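## Task

On the two-door cabinet beside arm1, complete a stack of three items, bottom to top: the wooden block with three small holes, then the short square timber piece, then the long cardboard box. Each must lie on one of its long sides, sit roughly centred over the item beneath it, and not overhang the cabinet top. All other objects must finish resting directly on whatever furniture they currently sit on. The attempt fails if any object taken from a furniture top touches the floor while ungripped, or if any object enters or goes beneath a piece of furniture, even while gripped. The stack only counts if it stands without a robot supporting it. Finish by opening the gripper and moving the arm away.

## Robot and tools

Robots: three identical i2rt Big YAM arms named arm1, arm2 and arm3. Each has six revolute joints, a two-finger gripper and a wrist camera. With joints 1 and 6 at zero and the hand level and pointing forward, the wrist camera rides on top of the hand looking toward the fingertips. Reach is roughly 1.0 m from the joint 1 axis. Joints move at different speeds, so the hand may sweep a wide path between postures. Room cameras room_a and room_b are fixed in the room.

Frames: one shared scene frame, origin on the floor, +z up. The hand point is midway between the fingertips; its z axis runs along the fingers, and the fingers open and close along its y axis. Foot poses are not printed.

execute_actions: argument actions is a list holding exactly one action or nothing. An action is an object keyed by robot name; each name holds joints, a map of absolute joint targets (not offsets) by name. Per robot, any subset of these keys: joint1_rad (-2.879 to 2.879, rotates the arm about its base, positive counter-clockwise seen from above, zero means unfolding the way the foot faces), joint2_rad (0 to 3.141, shoulder; zero puts the upper arm back and about level, increasing lifts it up then forward), joint3_rad (0 to 3.019, elbow; zero is folded, increasing opens it), joint4_rad (-1.692 to 1.57, hand pitch, positive tips fingers up), joint5_rad (-1.57 to 1.57, hand sideways swing, positive toward the arm's right), joint6_rad (-2.094 to 2.094, hand roll, positive clockwise viewed from behind the hand), all in radians; gripper_m (0 to 0.093, fingertip spacing in metres; each finger pad pushes up to about 50 to 62 N). Done tolerances: ±0.045, 0.14, 0.09, 0.055, 0.03, 0.035 rad and ±0.003 m. All listed motions begin together and may finish at different moments. Example: {"arm1": {"joints": {"gripper_m": 0.05}}, "arm2": {"joints": {"joint1_rad": 0.3}}}. An unknown key or out-of-range number rejects the whole call and nothing moves. Joints or robots you omit may still be driving toward earlier targets. Optional cameras: list of arm1_cam_wrist, arm2_cam_wrist, arm3_cam_wrist, room_a, room_b or all; omitted, null or ["all"] gives every camera, [] gives none. An empty actions list just reports state and images.

wait: seconds from 0 to 10; commands nothing, returns the same as an empty action.

zoom_image: camera name and region [x0, y0, x1, y1] in pixels of that camera's latest full image, top-left origin, at most 504 by 504. Wrist images are 504x504 fisheye; room images are 896x504.

finished_scene: scene is the current scene number. Irreversible; the result reports success and gives the next task. Call it only after objects are released, arms are clear and the stack stands on its own. A reply without any tool call ends everything.

Reading results: each robot's state includes joint_positions and joint torques (in arm joint order, excluding gripper; these are raw drive output with per-unit offset, scale and noise, nonzero even in free air, and friction can fake or hide a load). The pictures line lists cameras in image order. joint_status tells how each commanded motion ended: off_target means it stopped short and may keep pushing; contact_stop or time_out means the joint now holds where it stopped, except that after time_out a joint can retain a target (or one within 0.375, 0.375, 0.113, 0.225, 0.075, 0.3 rad of its position for joints 1 to 6) and keep pushing, listed under on_its_own, where held at is the held target, not the position. To relieve a push, command the joint to its reported position. A target very close to the present position may produce no motion. joint command not followed, usually with a cause line, means a self/inter-arm clearance check blocked that arm's joint targets (the gripper target still runs); such joints show not_followed and may be retried on every later action until you send acceptable targets. Calls without an action never show this line. A stop reported in one result cancels the remaining motion calls in the same reply.

Hazards: arms keep pushing on contact and can push hard. A hard press between two robots fails the task; hard hits may too, and no state line reports robot-to-robot contact. The clearance check can be late and ignores fingers, gripper housings and wrist cameras. Holding loads heats motors, also while you are thinking: a MOTOR HOT line appears at 85 °C, and at 100 °C that arm's motors and gripper go limp (OVER-TEMPERATURE FAULT, joint_status limit_stop_at_motor_heat; resend targets afterward). Joints holding a load sag slowly. Avoid drops, slips, slamming objects, pushing objects off tops or into or under furniture. Loose objects may occasionally get nudged by outside disturbances. The robot keeps executing your last command while you think, and arms do not wait for one another.

Each tool is called after "Request:" by a JSON object that holds its "api" and its "payload", one argument or row to a line.

## Session

Request:
{"api": "execute_actions", "payload": {
  "actions": []
}}

Scene clock: 0.00 s.
Joint torques (N m, as the arm reports them, + toward a larger angle): no reading
arm1.joint_positions: joint1_rad=-0.025 joint2_rad=+0.347 joint3_rad=+1.568 joint4_rad=-1.454 joint5_rad=-0.083 joint6_rad=+0.144 gripper_m=+0.095
arm1.joint_status: not commanded
arm1.hand: x=-1.1158 y=+0.3008 z=+1.4229 quat_wxyz=(-0.383, -0.683, -0.378, +0.493) (m; scene frame)
arm2.joint_positions: joint1_rad=+0.654 joint2_rad=+0.428 joint3_rad=+1.646 joint4_rad=-1.382 joint5_rad=+0.089 joint6_rad=-0.119 gripper_m=+0.094
arm2.joint_status: not commanded
arm2.hand: x=-0.0442 y=-0.1783 z=+1.5538 quat_wxyz=(-0.392, +0.663, -0.368, -0.521) (m; scene frame)
arm3.joint_positions: joint1_rad=+0.053 joint2_rad=+0.582 joint3_rad=+1.689 joint4_rad=-1.390 joint5_rad=+0.091 joint6_rad=+0.329 gripper_m=+0.095
arm3.joint_status: not commanded
arm3.hand: x=+1.1100 y=+0.0410 z=+1.4766 quat_wxyz=(-0.338, +0.502, -0.622, -0.496) (m; scene frame)
pictures: arm1_cam_wrist, arm2_cam_wrist, arm3_cam_wrist, room_a, room_b
Images, in order (width x height): arm1_cam_wrist 504x504, arm2_cam_wrist 504x504, arm3_cam_wrist 504x504, room_a 896x504, room_b 896x504.

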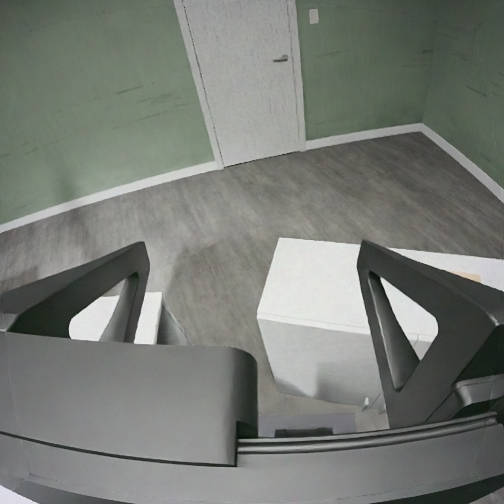

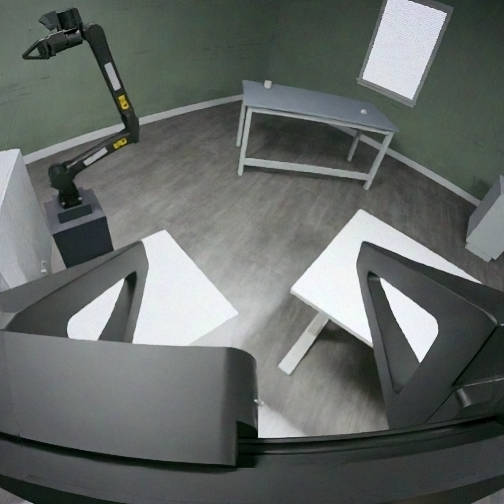

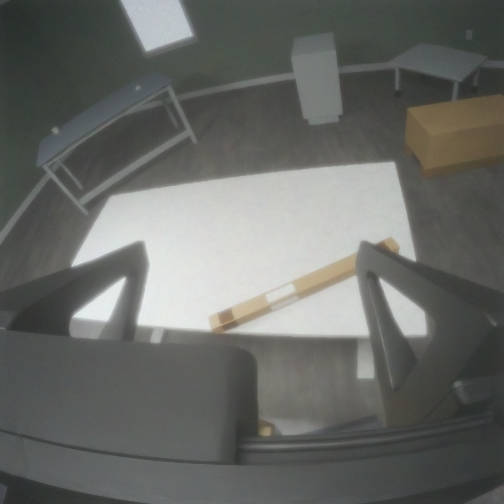

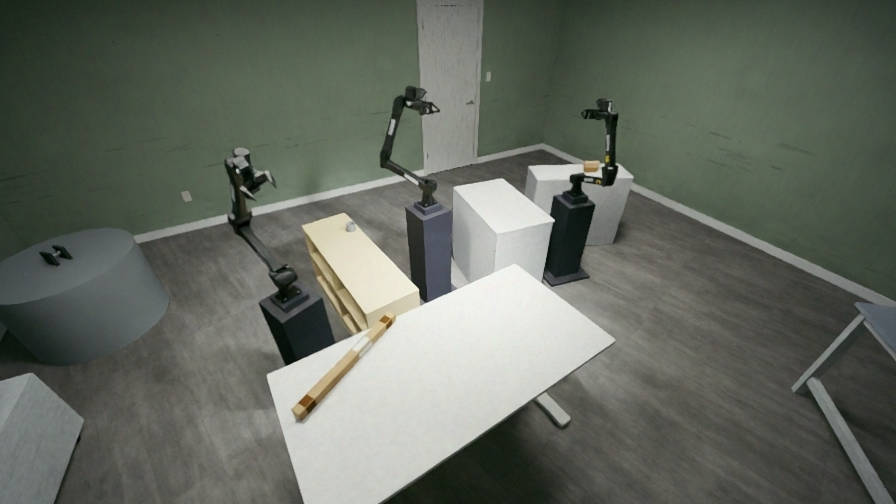

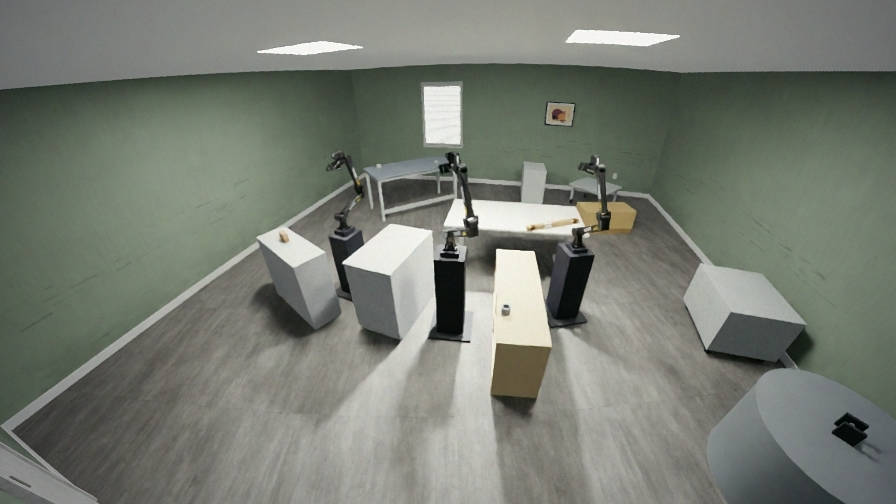

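Request:
{"api": "zoom_image", "payload": {
  "camera": "room_a",
  "region": [500, 130, 660, 290]
}}

Request:
{"api": "zoom_image", "payload": {
  "camera": "room_b",
  "region": [240, 140, 640, 400]
}}

Request:
{"api": "zoom_image", "payload": {
  "camera": "arm3_cam_wrist",
  "region": [150, 200, 504, 504]
}}

Region (500, 130, 660, 290) of room_a's 896x504 image, scaled by 3.150, with more detail than that image has.

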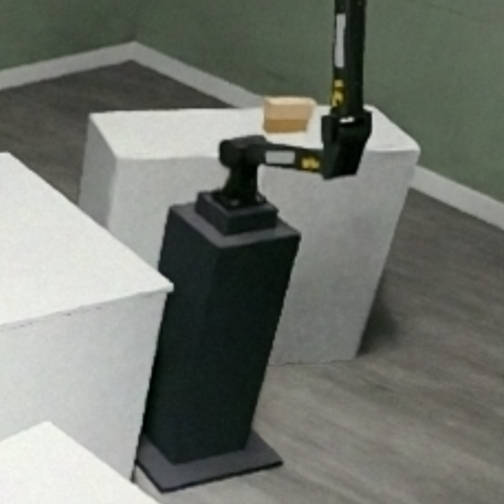

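Region (240, 140, 640, 400) of room_b's 896x504 image, scaled by 1.260, with more detail than that image has; it fills the top 328 rows of this view, and the rest is white.

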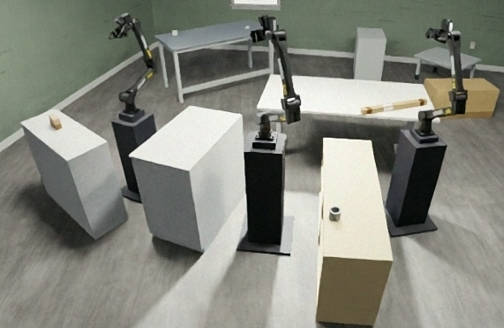

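Region (150, 200, 504, 504) of arm3_cam_wrist's 504x504 image, scaled by 1.424, with more detail than that image has; it fills the top 433 rows of this view, and the rest is white.

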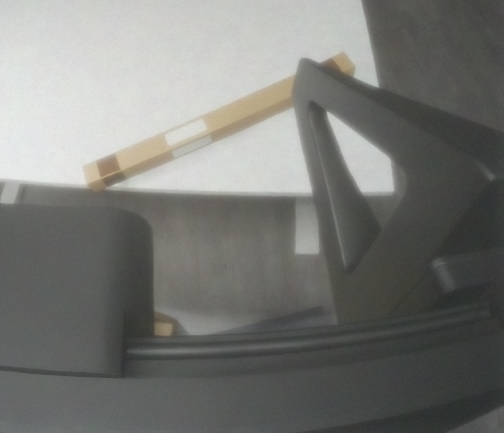

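Request:
{"api": "zoom_image", "payload": {
  "camera": "room_b",
  "region": [250, 210, 350, 290]
}}

Request:
{"api": "zoom_image", "payload": {
  "camera": "room_a",
  "region": [240, 170, 620, 430]
}}

Request:
{"api": "zoom_image", "payload": {
  "camera": "arm2_cam_wrist",
  "region": [0, 60, 504, 380]
}}

Region (250, 210, 350, 290) of room_b's 896x504 image, scaled by 5.040, with more detail than that image has; it fills the top 403 rows of this view, and the rest is white.

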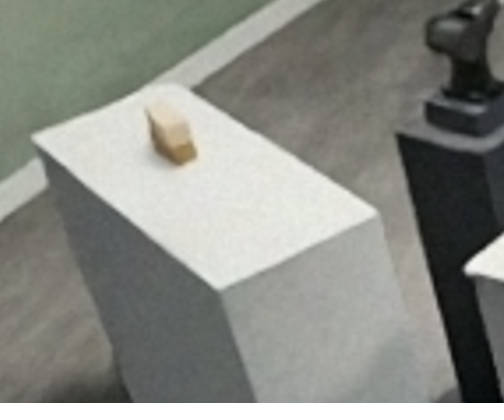

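Region (240, 170, 620, 430) of room_a's 896x504 image, scaled by 1.326, with more detail than that image has; it fills the top 345 rows of this view, and the rest is white.

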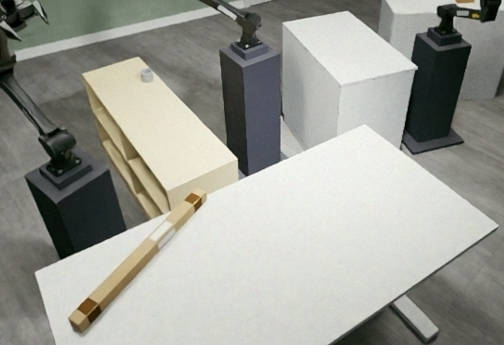

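Region (0, 60, 504, 380) of arm2_cam_wrist's 504x504 image, scaled by 1.000; it fills the top 320 rows of this view, and the rest is white.

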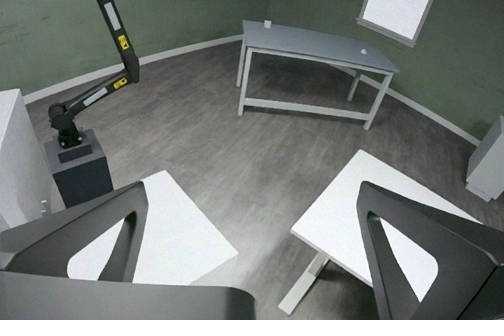

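Request:
{"api": "execute_actions", "payload": {
  "actions": [
    {"arm1":{"joints":{"joint1_rad":-0.9,"joint5_rad":0,"joint6_rad":0}},"arm2":{"joints":{"joint5_rad":0,"joint6_rad":0}},"arm3":{"joints":{"joint5_rad":0,"joint6_rad":0}}}
  ]
}}

Scene clock: 3.90 s.
Joint torques (N m, as the arm reports them, + toward a larger angle): arm1=[-0.7  10.1   5.79  2.72  0.05 -0.22] | arm2=[-1.62  7.15  5.04  2.28 -0.04  0.08] | arm3=[-0.67  5.14  7.57  2.07 -0.08 -0.16]
arm1.joint_positions: joint1_rad=-0.895 joint2_rad=+0.347 joint3_rad=+1.568 joint4_rad=-1.454 joint5_rad=-0.003 joint6_rad=+0.017 gripper_m=+0.095
arm1.joint_status: all done
arm1.hand: x=-1.1582 y=+0.3463 z=+1.4229 quat_wxyz=(-0.074, -0.777, -0.076, +0.621) (m; scene frame)
arm2.joint_positions: joint1_rad=+0.654 joint2_rad=+0.428 joint3_rad=+1.646 joint4_rad=-1.382 joint5_rad=+0.003 joint6_rad=-0.014 gripper_m=+0.094
arm2.joint_status: all done
arm2.hand: x=-0.0575 y=-0.1849 z=+1.5537 quat_wxyz=(-0.336, +0.658, -0.378, -0.558) (m; scene frame)
arm3.joint_positions: joint1_rad=+0.053 joint2_rad=+0.582 joint3_rad=+1.689 joint4_rad=-1.390 joint5_rad=+0.003 joint6_rad=+0.012 gripper_m=+0.095
arm3.joint_status: all done
arm3.hand: x=+1.0950 y=+0.0390 z=+1.4763 quat_wxyz=(-0.386, +0.612, -0.516, -0.459) (m; scene frame)
pictures: arm1_cam_wrist, arm2_cam_wrist, arm3_cam_wrist, room_a, room_b
Images, in order (width x height): arm1_cam_wrist 504x504, arm2_cam_wrist 504x504, arm3_cam_wrist 504x504, room_a 896x504, room_b 896x504.

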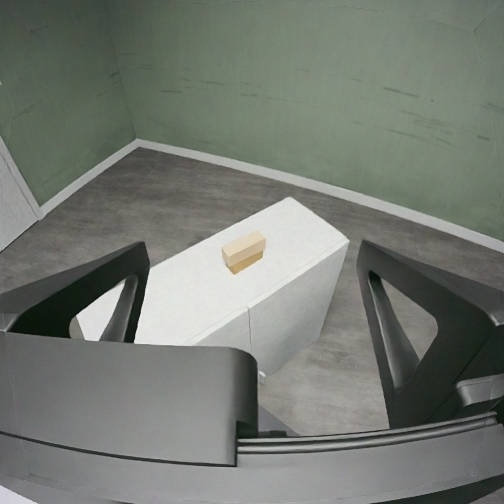

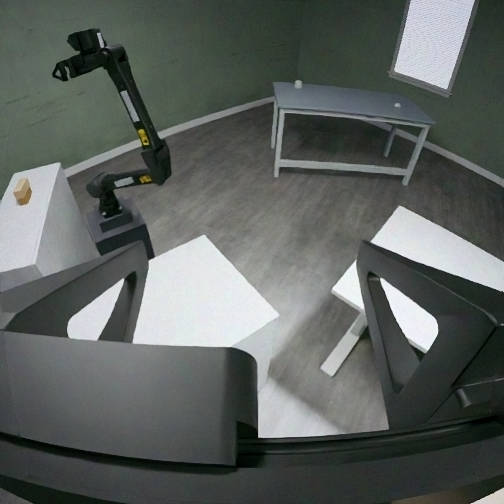

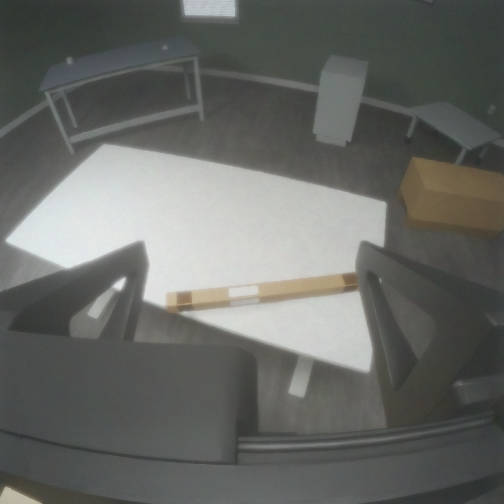

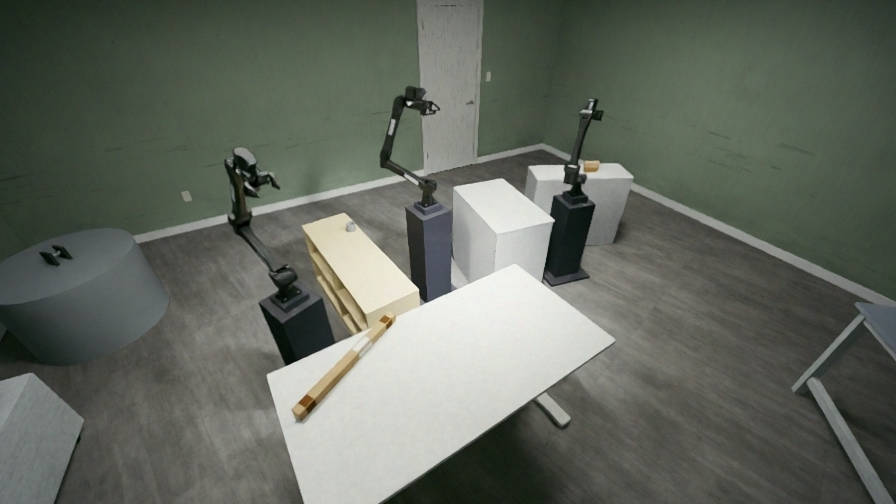

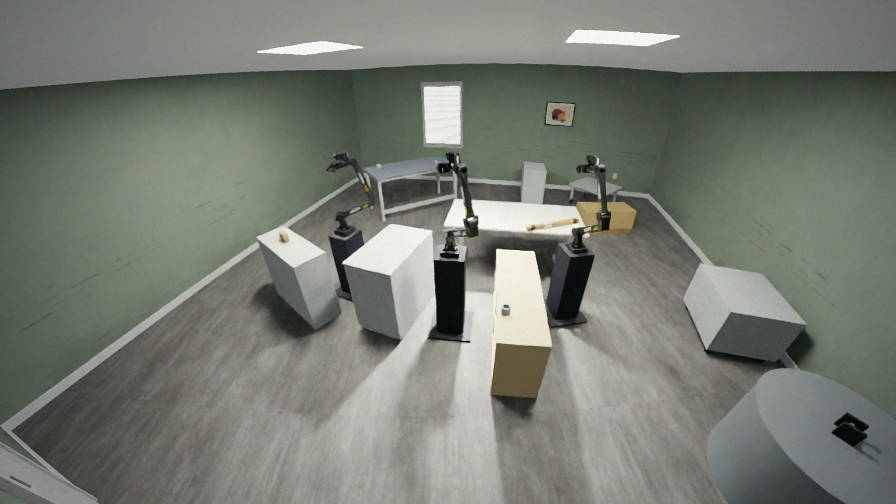

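Request:
{"api": "zoom_image", "payload": {
  "camera": "arm1_cam_wrist",
  "region": [190, 200, 310, 300]
}}

Region (190, 200, 310, 300) of arm1_cam_wrist's 504x504 image, scaled by 4.200, with more detail than that image has.

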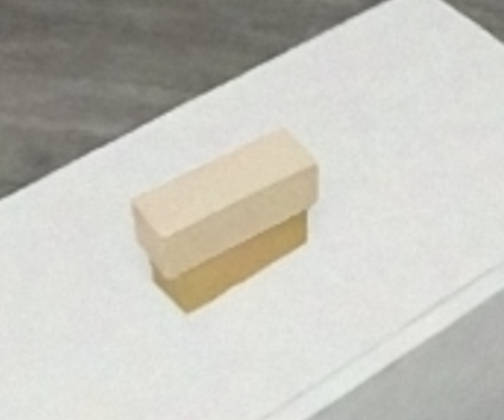

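Request:
{"api": "execute_actions", "payload": {
  "actions": [
    {"arm1":{"joints":{"joint4_rad":-1.0}},"arm2":{"joints":{"joint3_rad":1.2}},"arm3":{"joints":{"joint2_rad":1.2}}}
  ],
  "cameras": ["arm3_cam_wrist","room_a"]
}}

Scene clock: 6.80 s.
Joint torques (N m, as the arm reports them, + toward a larger angle): arm1=[-0.74 10.23  5.64  3.05  0.04 -0.22] | arm2=[-1.82  3.3   6.38  2.11 -0.05  0.08] | arm3=[-0.85 -7.43 12.56  1.55 -0.08 -0.15]
arm1.joint_positions: joint1_rad=-0.895 joint2_rad=+0.347 joint3_rad=+1.568 joint4_rad=-1.017 joint5_rad=-0.003 joint6_rad=+0.017 gripper_m=+0.095
arm1.joint_status: all done
arm1.hand: x=-1.1585 y=+0.3466 z=+1.5294 quat_wxyz=(-0.091, -0.624, -0.061, +0.774) (m; scene frame)
arm2.joint_positions: joint1_rad=+0.654 joint2_rad=+0.432 joint3_rad=+1.207 joint4_rad=-1.382 joint5_rad=+0.003 joint6_rad=-0.014 gripper_m=+0.094
arm2.joint_status: all done
arm2.hand: x=-0.1070 y=-0.0943 z=+1.3651 quat_wxyz=(-0.243, +0.765, -0.441, -0.401) (m; scene frame)
arm3.joint_positions: joint1_rad=+0.053 joint2_rad=+1.198 joint3_rad=+1.679 joint4_rad=-1.390 joint5_rad=+0.003 joint6_rad=+0.012 gripper_m=+0.095
arm3.joint_status: all done
arm3.hand: x=+1.0460 y=+0.3215 z=+1.2980 quat_wxyz=(-0.211, +0.723, -0.610, -0.246) (m; scene frame)
pictures: arm3_cam_wrist, room_a
Images, in order (width x height): arm3_cam_wrist 504x504, room_a 896x504.

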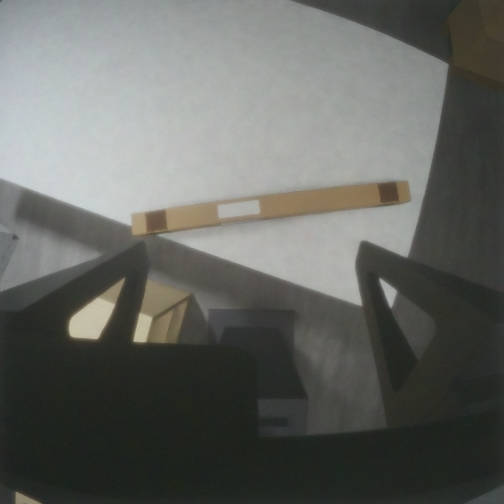

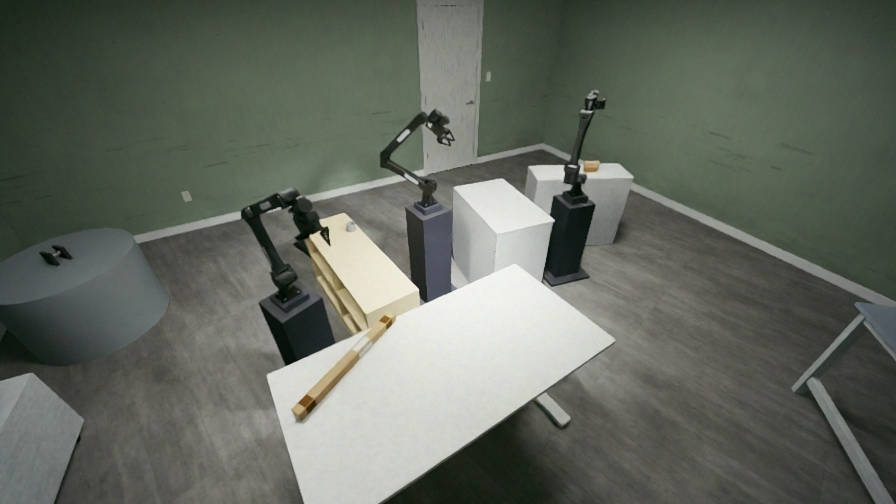

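Request:
{"api": "execute_actions", "payload": {
  "actions": [
    {"arm1":{"joints":{"joint2_rad":1.4,"joint3_rad":1.75,"joint4_rad":-1.65}},"arm2":{"joints":{"joint1_rad":-1.3,"joint2_rad":1.4,"joint3_rad":1.75,"joint4_rad":-1.65}},"arm3":{"joints":{"joint2_rad":1.5,"joint3_rad":1.8,"joint4_rad":-1.65}}}
  ]
}}

Scene clock: 13.63 s.
Joint torques (N m, as the arm reports them, + toward a larger angle): arm1=[ -0.65 -10.33  11.11   0.87   0.05  -0.22] | arm2=[ -1.48 -11.92  11.04   0.28   0.03   0.06] | arm3=[ -0.82 -12.99  11.89  -0.11  -0.07  -0.15]
arm1.joint_positions: joint1_rad=-0.895 joint2_rad=+1.405 joint3_rad=+1.729 joint4_rad=-1.644 joint5_rad=-0.003 joint6_rad=+0.017 gripper_m=+0.095
arm1.joint_status: all done
arm1.hand: x=-1.5426 y=+0.2625 z=+1.2013 quat_wxyz=(-0.018, -0.987, -0.097, +0.130) (m; scene frame)
arm2.joint_positions: joint1_rad=-1.302 joint2_rad=+1.412 joint3_rad=+1.703 joint4_rad=-1.639 joint5_rad=+0.001 joint6_rad=-0.012 gripper_m=+0.094
arm2.joint_status: all done
arm2.hand: x=+0.4263 y=-0.1960 z=+1.2704 quat_wxyz=(-0.111, +0.067, -0.991, -0.013) (m; scene frame)
arm3.joint_positions: joint1_rad=+0.053 joint2_rad=+1.506 joint3_rad=+1.783 joint4_rad=-1.632 joint5_rad=+0.003 joint6_rad=+0.012 gripper_m=+0.095
arm3.joint_status: all done
arm3.hand: x=+1.0385 y=+0.3691 z=+1.1843 quat_wxyz=(-0.073, +0.759, -0.642, -0.079) (m; scene frame)
pictures: arm1_cam_wrist, arm2_cam_wrist, arm3_cam_wrist, room_a, room_b
Images, in order (width x height): arm1_cam_wrist 504x504, arm2_cam_wrist 504x504, arm3_cam_wrist 504x504, room_a 896x504, room_b 896x504.

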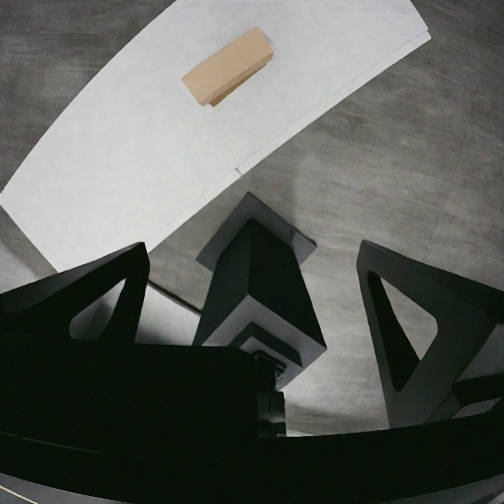

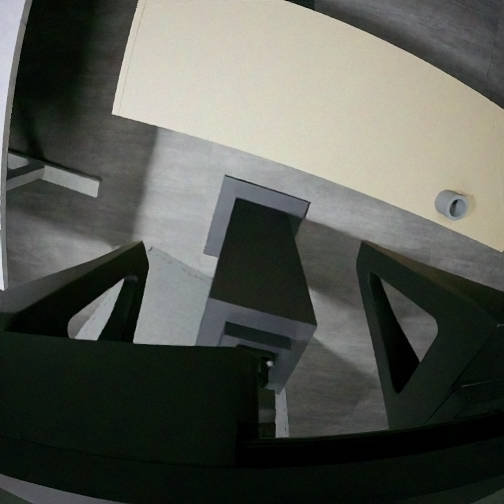

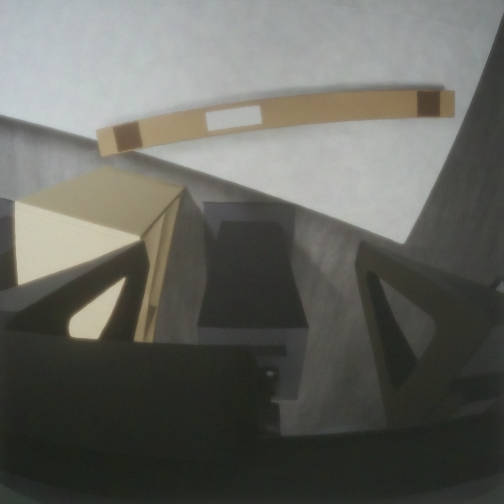

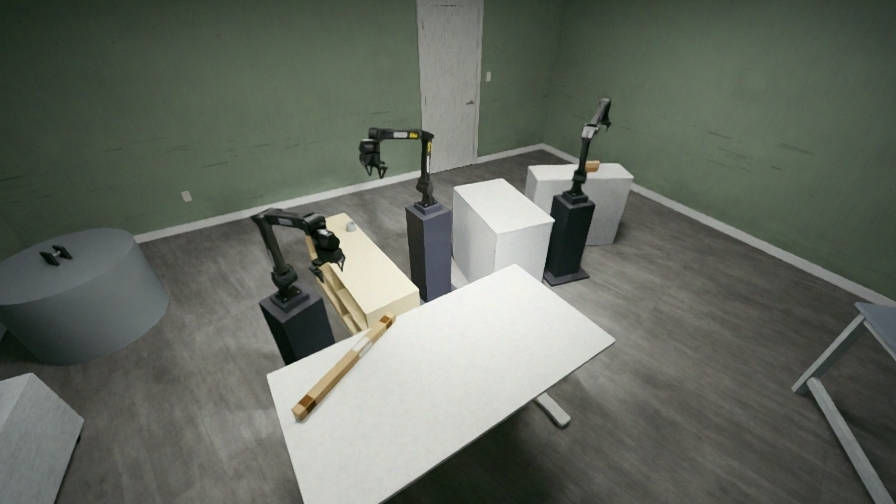

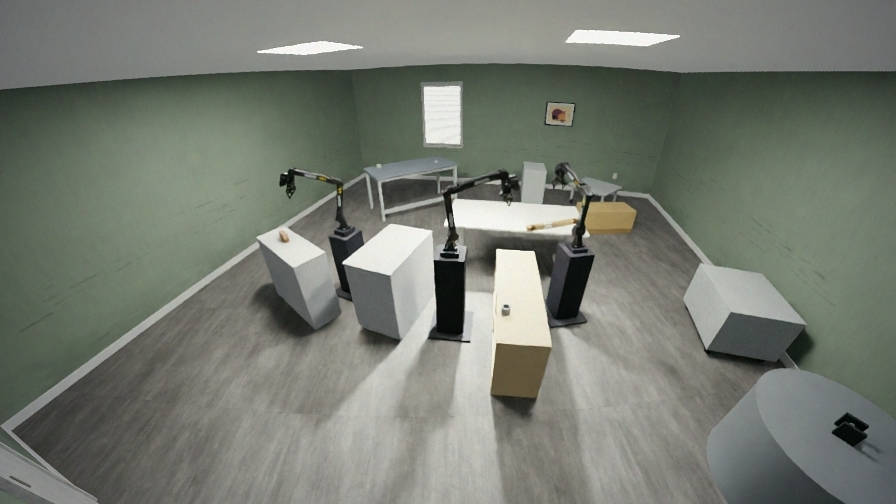

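Request:
{"api": "zoom_image", "payload": {
  "camera": "arm1_cam_wrist",
  "region": [160, 0, 310, 130]
}}

Request:
{"api": "zoom_image", "payload": {
  "camera": "arm1_cam_wrist",
  "region": [0, 0, 504, 300]
}}

Region (160, 0, 310, 130) of arm1_cam_wrist's 504x504 image, scaled by 3.360, with more detail than that image has; it fills the top 437 rows of this view, and the rest is white.

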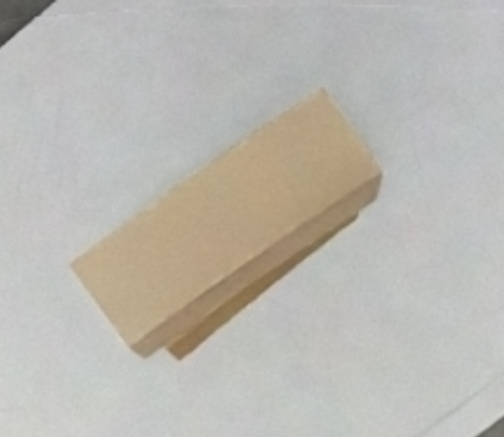

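Region (0, 0, 504, 300) of arm1_cam_wrist's 504x504 image, scaled by 1.000; it fills the top 300 rows of this view, and the rest is white.

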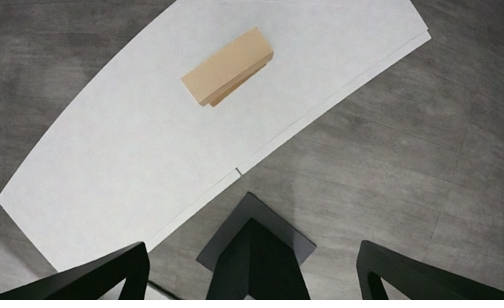

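Request:
{"api": "zoom_image", "payload": {
  "camera": "arm3_cam_wrist",
  "region": [80, 70, 280, 180]
}}

Request:
{"api": "zoom_image", "payload": {
  "camera": "arm3_cam_wrist",
  "region": [300, 60, 500, 260]
}}

Region (80, 70, 280, 180) of arm3_cam_wrist's 504x504 image, scaled by 2.520, with more detail than that image has; it fills the top 277 rows of this view, and the rest is white.

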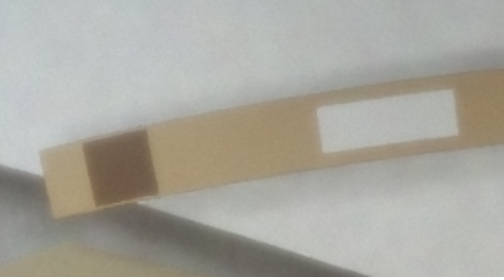

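Region (300, 60, 500, 260) of arm3_cam_wrist's 504x504 image, scaled by 2.520, with more detail than that image has.

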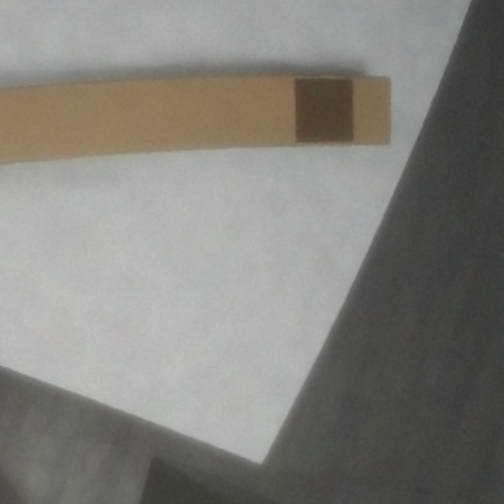

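Request:
{"api": "execute_actions", "payload": {
  "actions": [
    {"arm1":{"joints":{"joint1_rad":1.25}},"arm2":{"joints":{"joint2_rad":0.9,"joint3_rad":1.25}},"arm3":{"joints":{"joint1_rad":-0.036,"joint2_rad":1.88,"joint3_rad":1.55,"joint4_rad":-1.23,"joint6_rad":1.36}}}
  ]
}}

Scene clock: 29.03 s.
Joint torques (N m, as the arm reports them, + toward a larger angle): arm1=[ -0.33 -11.45  11.12   0.82  -0.03  -0.21] | arm2=[-1.81 -2.26  6.88  0.69  0.02  0.07] | arm3=[ -0.41 -17.73  12.19   0.73   0.07   0.15]
arm1.joint_positions: joint1_rad=+1.253 joint2_rad=+1.415 joint3_rad=+1.729 joint4_rad=-1.644 joint5_rad=-0.001 joint6_rad=+0.015 gripper_m=+0.095
arm1.joint_status: all done
arm1.hand: x=-0.7822 y=+0.0392 z=+1.1895 quat_wxyz=(-0.107, -0.384, -0.916, +0.049) (m; scene frame)
arm2.joint_positions: joint1_rad=-1.302 joint2_rad=+0.890 joint3_rad=+1.263 joint4_rad=-1.644 joint5_rad=+0.001 joint6_rad=-0.012 gripper_m=+0.094
arm2.joint_status: all done
arm2.hand: x=+0.2432 y=-0.2188 z=+1.2572 quat_wxyz=(-0.149, +0.067, -0.986, -0.015) (m; scene frame)
arm3.joint_positions: joint1_rad=-0.042 joint2_rad=+1.880 joint3_rad=+1.523 joint4_rad=-1.247 joint5_rad=+0.001 joint6_rad=+1.348 gripper_m=+0.095
arm3.joint_status: all done
arm3.hand: x=+1.0814 y=+0.4406 z=+0.8986 quat_wxyz=(-0.004, +0.152, -0.988, +0.018) (m; scene frame)
pictures: arm1_cam_wrist, arm2_cam_wrist, arm3_cam_wrist, room_a, room_b
Images, in order (width x height): arm1_cam_wrist 504x504, arm2_cam_wrist 504x504, arm3_cam_wrist 504x504, room_a 896x504, room_b 896x504.

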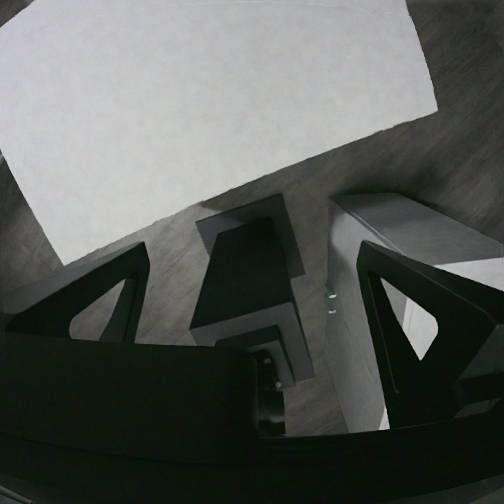

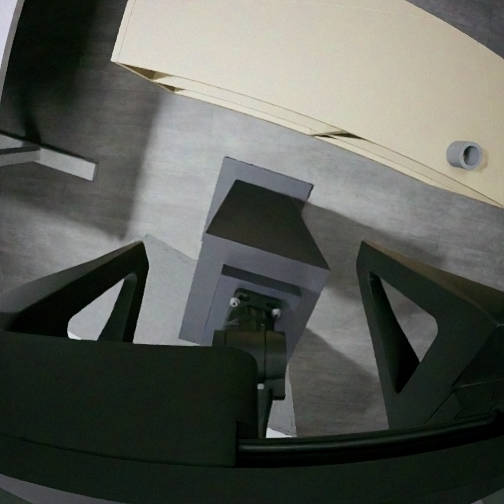

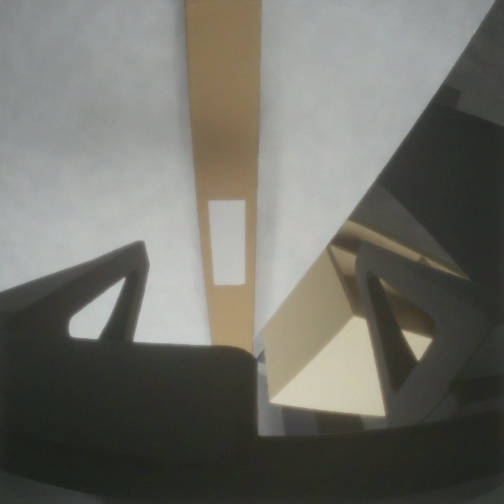

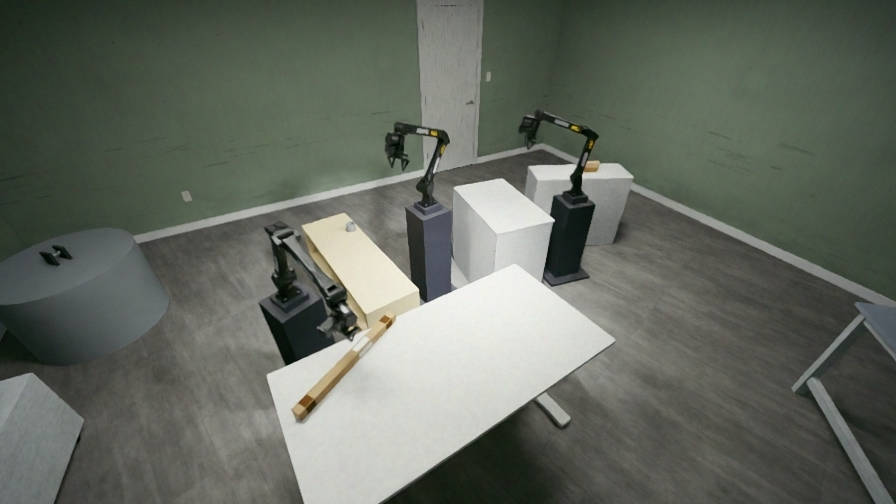

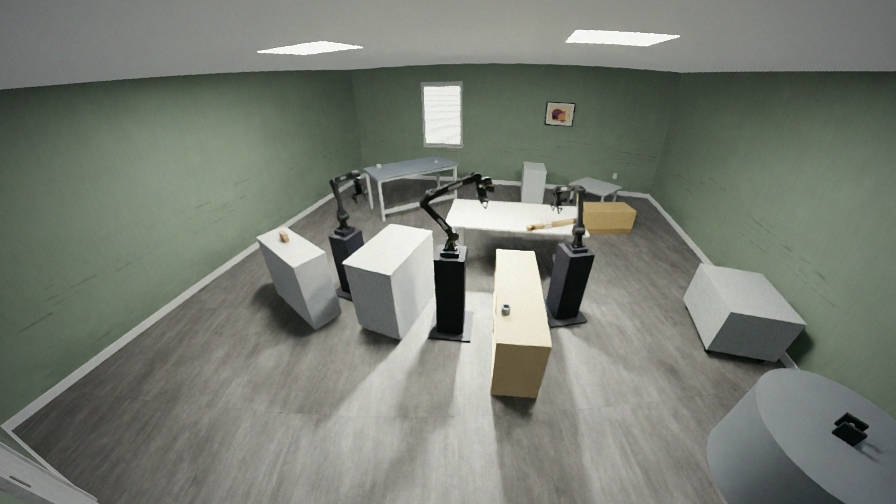

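Request:
{"api": "execute_actions", "payload": {
  "actions": [
    {"arm3":{"joints":{"joint1_rad":-0.033,"joint2_rad":1.975,"joint3_rad":1.50,"joint4_rad":-1.055}}}
  ],
  "cameras": ["arm3_cam_wrist","room_a"]
}}

Scene clock: 31.83 s.
Joint torques (N m, as the arm reports them, + toward a larger angle): arm1=[ -0.72 -11.37  11.12   0.82  -0.03  -0.21] | arm2=[-1.58 -2.61  6.89  0.64  0.03  0.06] | arm3=[ -0.23 -17.53   9.53   0.91   0.08   0.11]
arm1.joint_positions: joint1_rad=+1.253 joint2_rad=+1.415 joint3_rad=+1.729 joint4_rad=-1.644 joint5_rad=-0.001 joint6_rad=+0.015 gripper_m=+0.095
arm1.joint_status: not commanded
arm1.hand: x=-0.7822 y=+0.0392 z=+1.1895 quat_wxyz=(-0.107, -0.384, -0.916, +0.049) (m; scene frame)
arm2.joint_positions: joint1_rad=-1.302 joint2_rad=+0.890 joint3_rad=+1.263 joint4_rad=-1.644 joint5_rad=+0.001 joint6_rad=-0.012 gripper_m=+0.094
arm2.joint_status: not commanded
arm2.hand: x=+0.2432 y=-0.2188 z=+1.2572 quat_wxyz=(-0.149, +0.067, -0.986, -0.015) (m; scene frame)
arm3.joint_positions: joint1_rad=-0.042 joint2_rad=+1.964 joint3_rad=+1.496 joint4_rad=-1.073 joint5_rad=+0.001 joint6_rad=+1.349 gripper_m=+0.095
arm3.joint_status: all done
arm3.hand: x=+1.0798 y=+0.4669 z=+0.8431 quat_wxyz=(-0.006, +0.152, -0.988, -0.013) (m; scene frame)
pictures: arm3_cam_wrist, room_a
Images, in order (width x height): arm3_cam_wrist 504x504, room_a 896x504.

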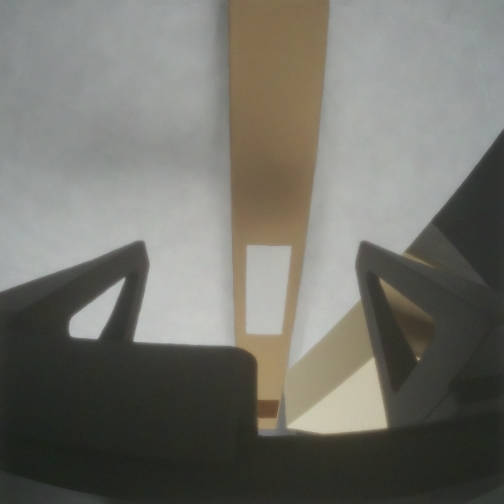

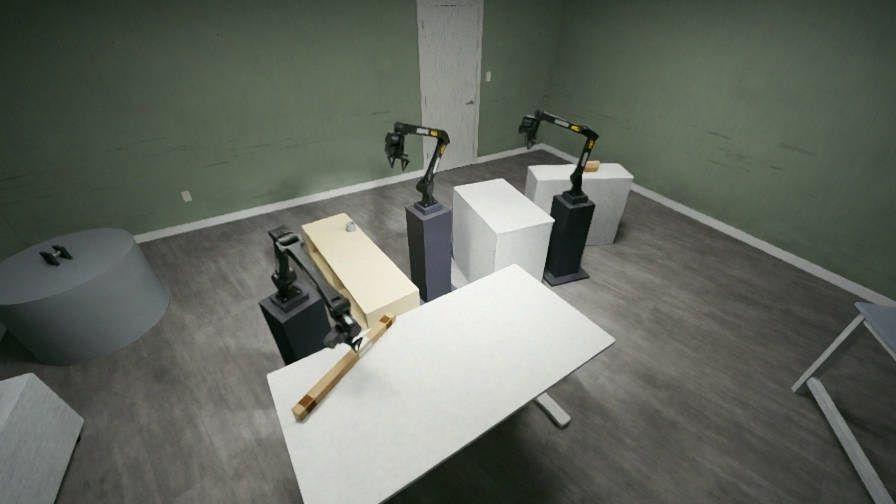

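Request:
{"api": "execute_actions", "payload": {
  "actions": [
    {"arm3":{"joints":{"joint2_rad":2.06,"joint3_rad":1.438,"joint4_rad":-0.942}}}
  ],
  "cameras": ["arm3_cam_wrist","room_a"]
}}

Scene clock: 33.27 s.
Joint torques (N m, as the arm reports them, + toward a larger angle): arm1=[ -0.74 -11.39  11.11   0.82  -0.03  -0.2 ] | arm2=[-1.77 -2.68  6.95  0.63  0.03  0.07] | arm3=[ -0.21 -18.35   8.73   0.85   0.07   0.12]
arm1.joint_positions: joint1_rad=+1.253 joint2_rad=+1.415 joint3_rad=+1.729 joint4_rad=-1.644 joint5_rad=-0.001 joint6_rad=+0.015 gripper_m=+0.095
arm1.joint_status: not commanded
arm1.hand: x=-0.7822 y=+0.0392 z=+1.1895 quat_wxyz=(-0.107, -0.384, -0.916, +0.049) (m; scene frame)
arm2.joint_positions: joint1_rad=-1.302 joint2_rad=+0.890 joint3_rad=+1.263 joint4_rad=-1.644 joint5_rad=+0.001 joint6_rad=-0.012 gripper_m=+0.094
arm2.joint_status: not commanded
arm2.hand: x=+0.2432 y=-0.2188 z=+1.2572 quat_wxyz=(-0.149, +0.067, -0.986, -0.015) (m; scene frame)
arm3.joint_positions: joint1_rad=-0.042 joint2_rad=+2.053 joint3_rad=+1.431 joint4_rad=-0.959 joint5_rad=+0.001 joint6_rad=+1.349 gripper_m=+0.095
arm3.joint_status: all done
arm3.hand: x=+1.0815 y=+0.4547 z=+0.7734 quat_wxyz=(-0.005, +0.152, -0.988, +0.006) (m; scene frame)
pictures: arm3_cam_wrist, room_a
Images, in order (width x height): arm3_cam_wrist 504x504, room_a 896x504.

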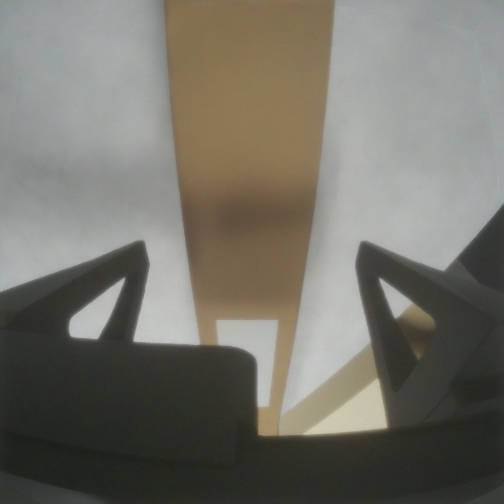

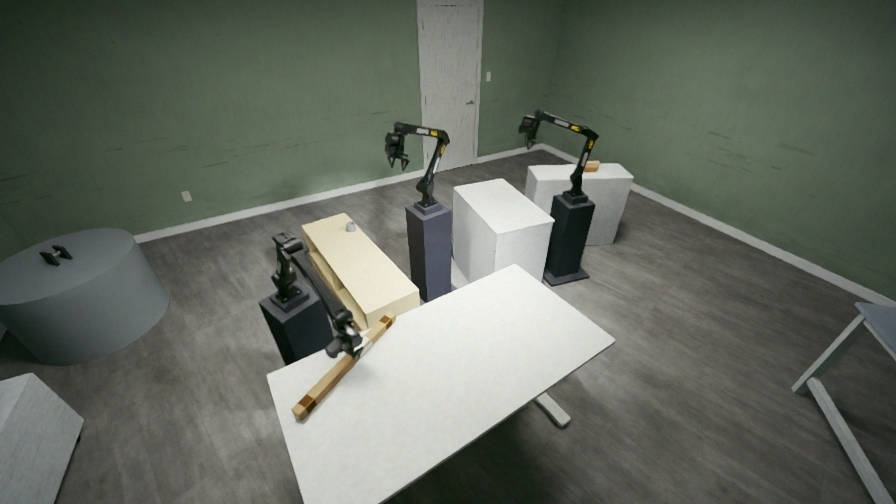

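Request:
{"api": "execute_actions", "payload": {
  "actions": [
    {"arm3":{"joints":{"gripper_m":0.03}}}
  ],
  "cameras": ["arm3_cam_wrist"]
}}

Scene clock: 34.13 s.
Joint torques (N m, as the arm reports them, + toward a larger angle): arm1=[ -0.72 -11.38  11.12   0.81  -0.03  -0.21] | arm2=[-1.76 -2.65  6.92  0.64  0.02  0.07] | arm3=[ -0.26 -17.96   8.78   0.75   0.08   0.11]
arm1.joint_positions: joint1_rad=+1.253 joint2_rad=+1.415 joint3_rad=+1.729 joint4_rad=-1.644 joint5_rad=-0.001 joint6_rad=+0.015 gripper_m=+0.095
arm1.joint_status: not commanded
arm1.hand: x=-0.7822 y=+0.0392 z=+1.1895 quat_wxyz=(-0.107, -0.384, -0.916, +0.049) (m; scene frame)
arm2.joint_positions: joint1_rad=-1.302 joint2_rad=+0.890 joint3_rad=+1.263 joint4_rad=-1.644 joint5_rad=+0.001 joint6_rad=-0.012 gripper_m=+0.094
arm2.joint_status: not commanded
arm2.hand: x=+0.2432 y=-0.2188 z=+1.2572 quat_wxyz=(-0.149, +0.067, -0.986, -0.015) (m; scene frame)
arm3.joint_positions: joint1_rad=-0.042 joint2_rad=+2.053 joint3_rad=+1.431 joint4_rad=-0.958 joint5_rad=+0.001 joint6_rad=+1.349 gripper_m=+0.048
arm3.joint_status: gripper_m off_target (ended at +0.048, target +0.030)
arm3.hand: x=+1.0815 y=+0.4549 z=+0.7734 quat_wxyz=(-0.005, +0.151, -0.988, +0.006) (m; scene frame)
pictures: arm3_cam_wrist
Images, in order (width x height): arm3_cam_wrist 504x504.

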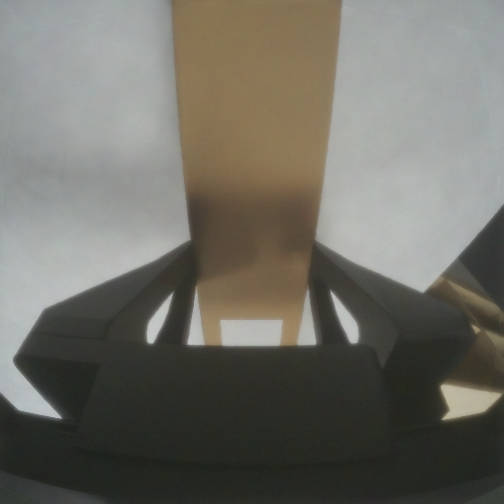

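Request:
{"api": "execute_actions", "payload": {
  "actions": [
    {"arm3":{"joints":{"joint2_rad":1.83,"joint3_rad":1.56,"joint4_rad":-1.29,"gripper_m":0.03}},"arm2":{"joints":{"joint2_rad":0.7,"joint3_rad":1.2,"joint6_rad":-1.31}},"arm1":{"joints":{"joint1_rad":1.445,"joint2_rad":1.0,"joint3_rad":1.4,"joint6_rad":1.39}}}
  ],
  "cameras": ["arm3_cam_wrist","room_a"]
}}

Scene clock: 38.73 s.
Joint torques (N m, as the arm reports them, + toward a larger angle): arm1=[-1.02 -3.55  8.89  1.12  0.07  0.02] | arm2=[-1.6   0.31  7.39  0.92 -0.05 -0.15] | arm3=[ -0.21 -15.27  11.05  -0.52   0.08   0.1 ]
arm1.joint_positions: joint1_rad=+1.453 joint2_rad=+1.002 joint3_rad=+1.401 joint4_rad=-1.648 joint5_rad=-0.001 joint6_rad=+1.373 gripper_m=+0.095
arm1.joint_status: all done
arm1.hand: x=-0.8485 y=+0.1901 z=+1.1967 quat_wxyz=(-0.147, -0.818, -0.554, -0.056) (m; scene frame)
arm2.joint_positions: joint1_rad=-1.302 joint2_rad=+0.693 joint3_rad=+1.202 joint4_rad=-1.644 joint5_rad=+0.001 joint6_rad=-1.295 gripper_m=+0.094
arm2.joint_status: all done
arm2.hand: x=+0.1902 y=-0.2257 z=+1.2733 quat_wxyz=(-0.184, +0.635, -0.741, +0.114) (m; scene frame)
arm3.joint_positions: joint1_rad=-0.042 joint2_rad=+1.813 joint3_rad=+1.547 joint4_rad=-1.273 joint5_rad=+0.001 joint6_rad=+1.349 gripper_m=+0.048
arm3.joint_status: gripper_m off_target (ended at +0.048, target +0.030); the others done
arm3.hand: x=+1.0807 y=+0.4442 z=+0.9432 quat_wxyz=(-0.006, +0.151, -0.988, -0.015) (m; scene frame)
pictures: arm3_cam_wrist, room_a
Images, in order (width x height): arm3_cam_wrist 504x504, room_a 896x504.

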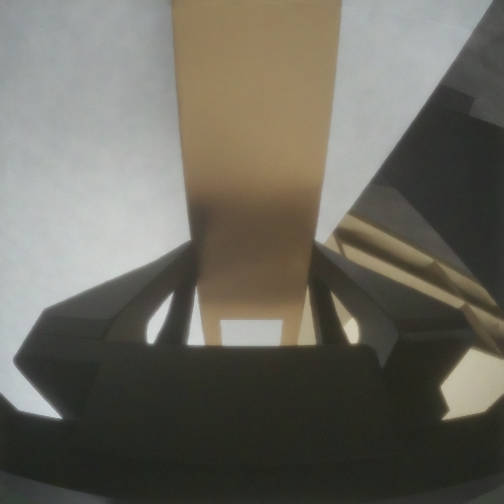

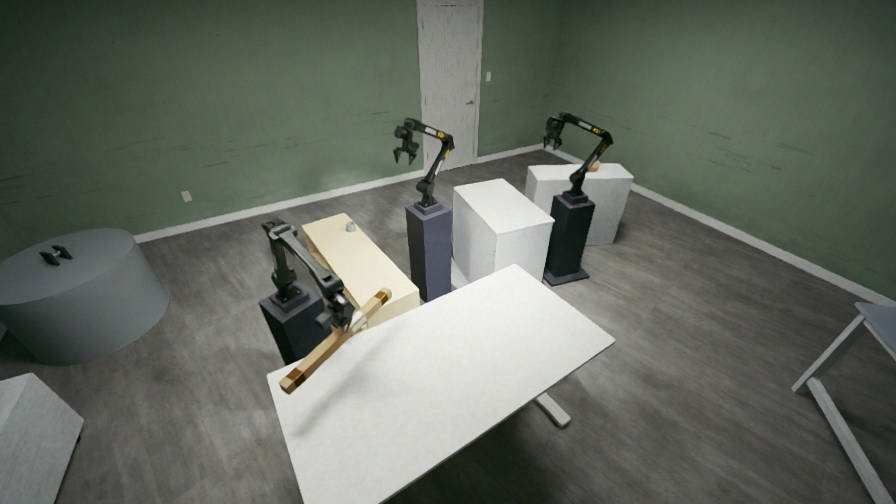

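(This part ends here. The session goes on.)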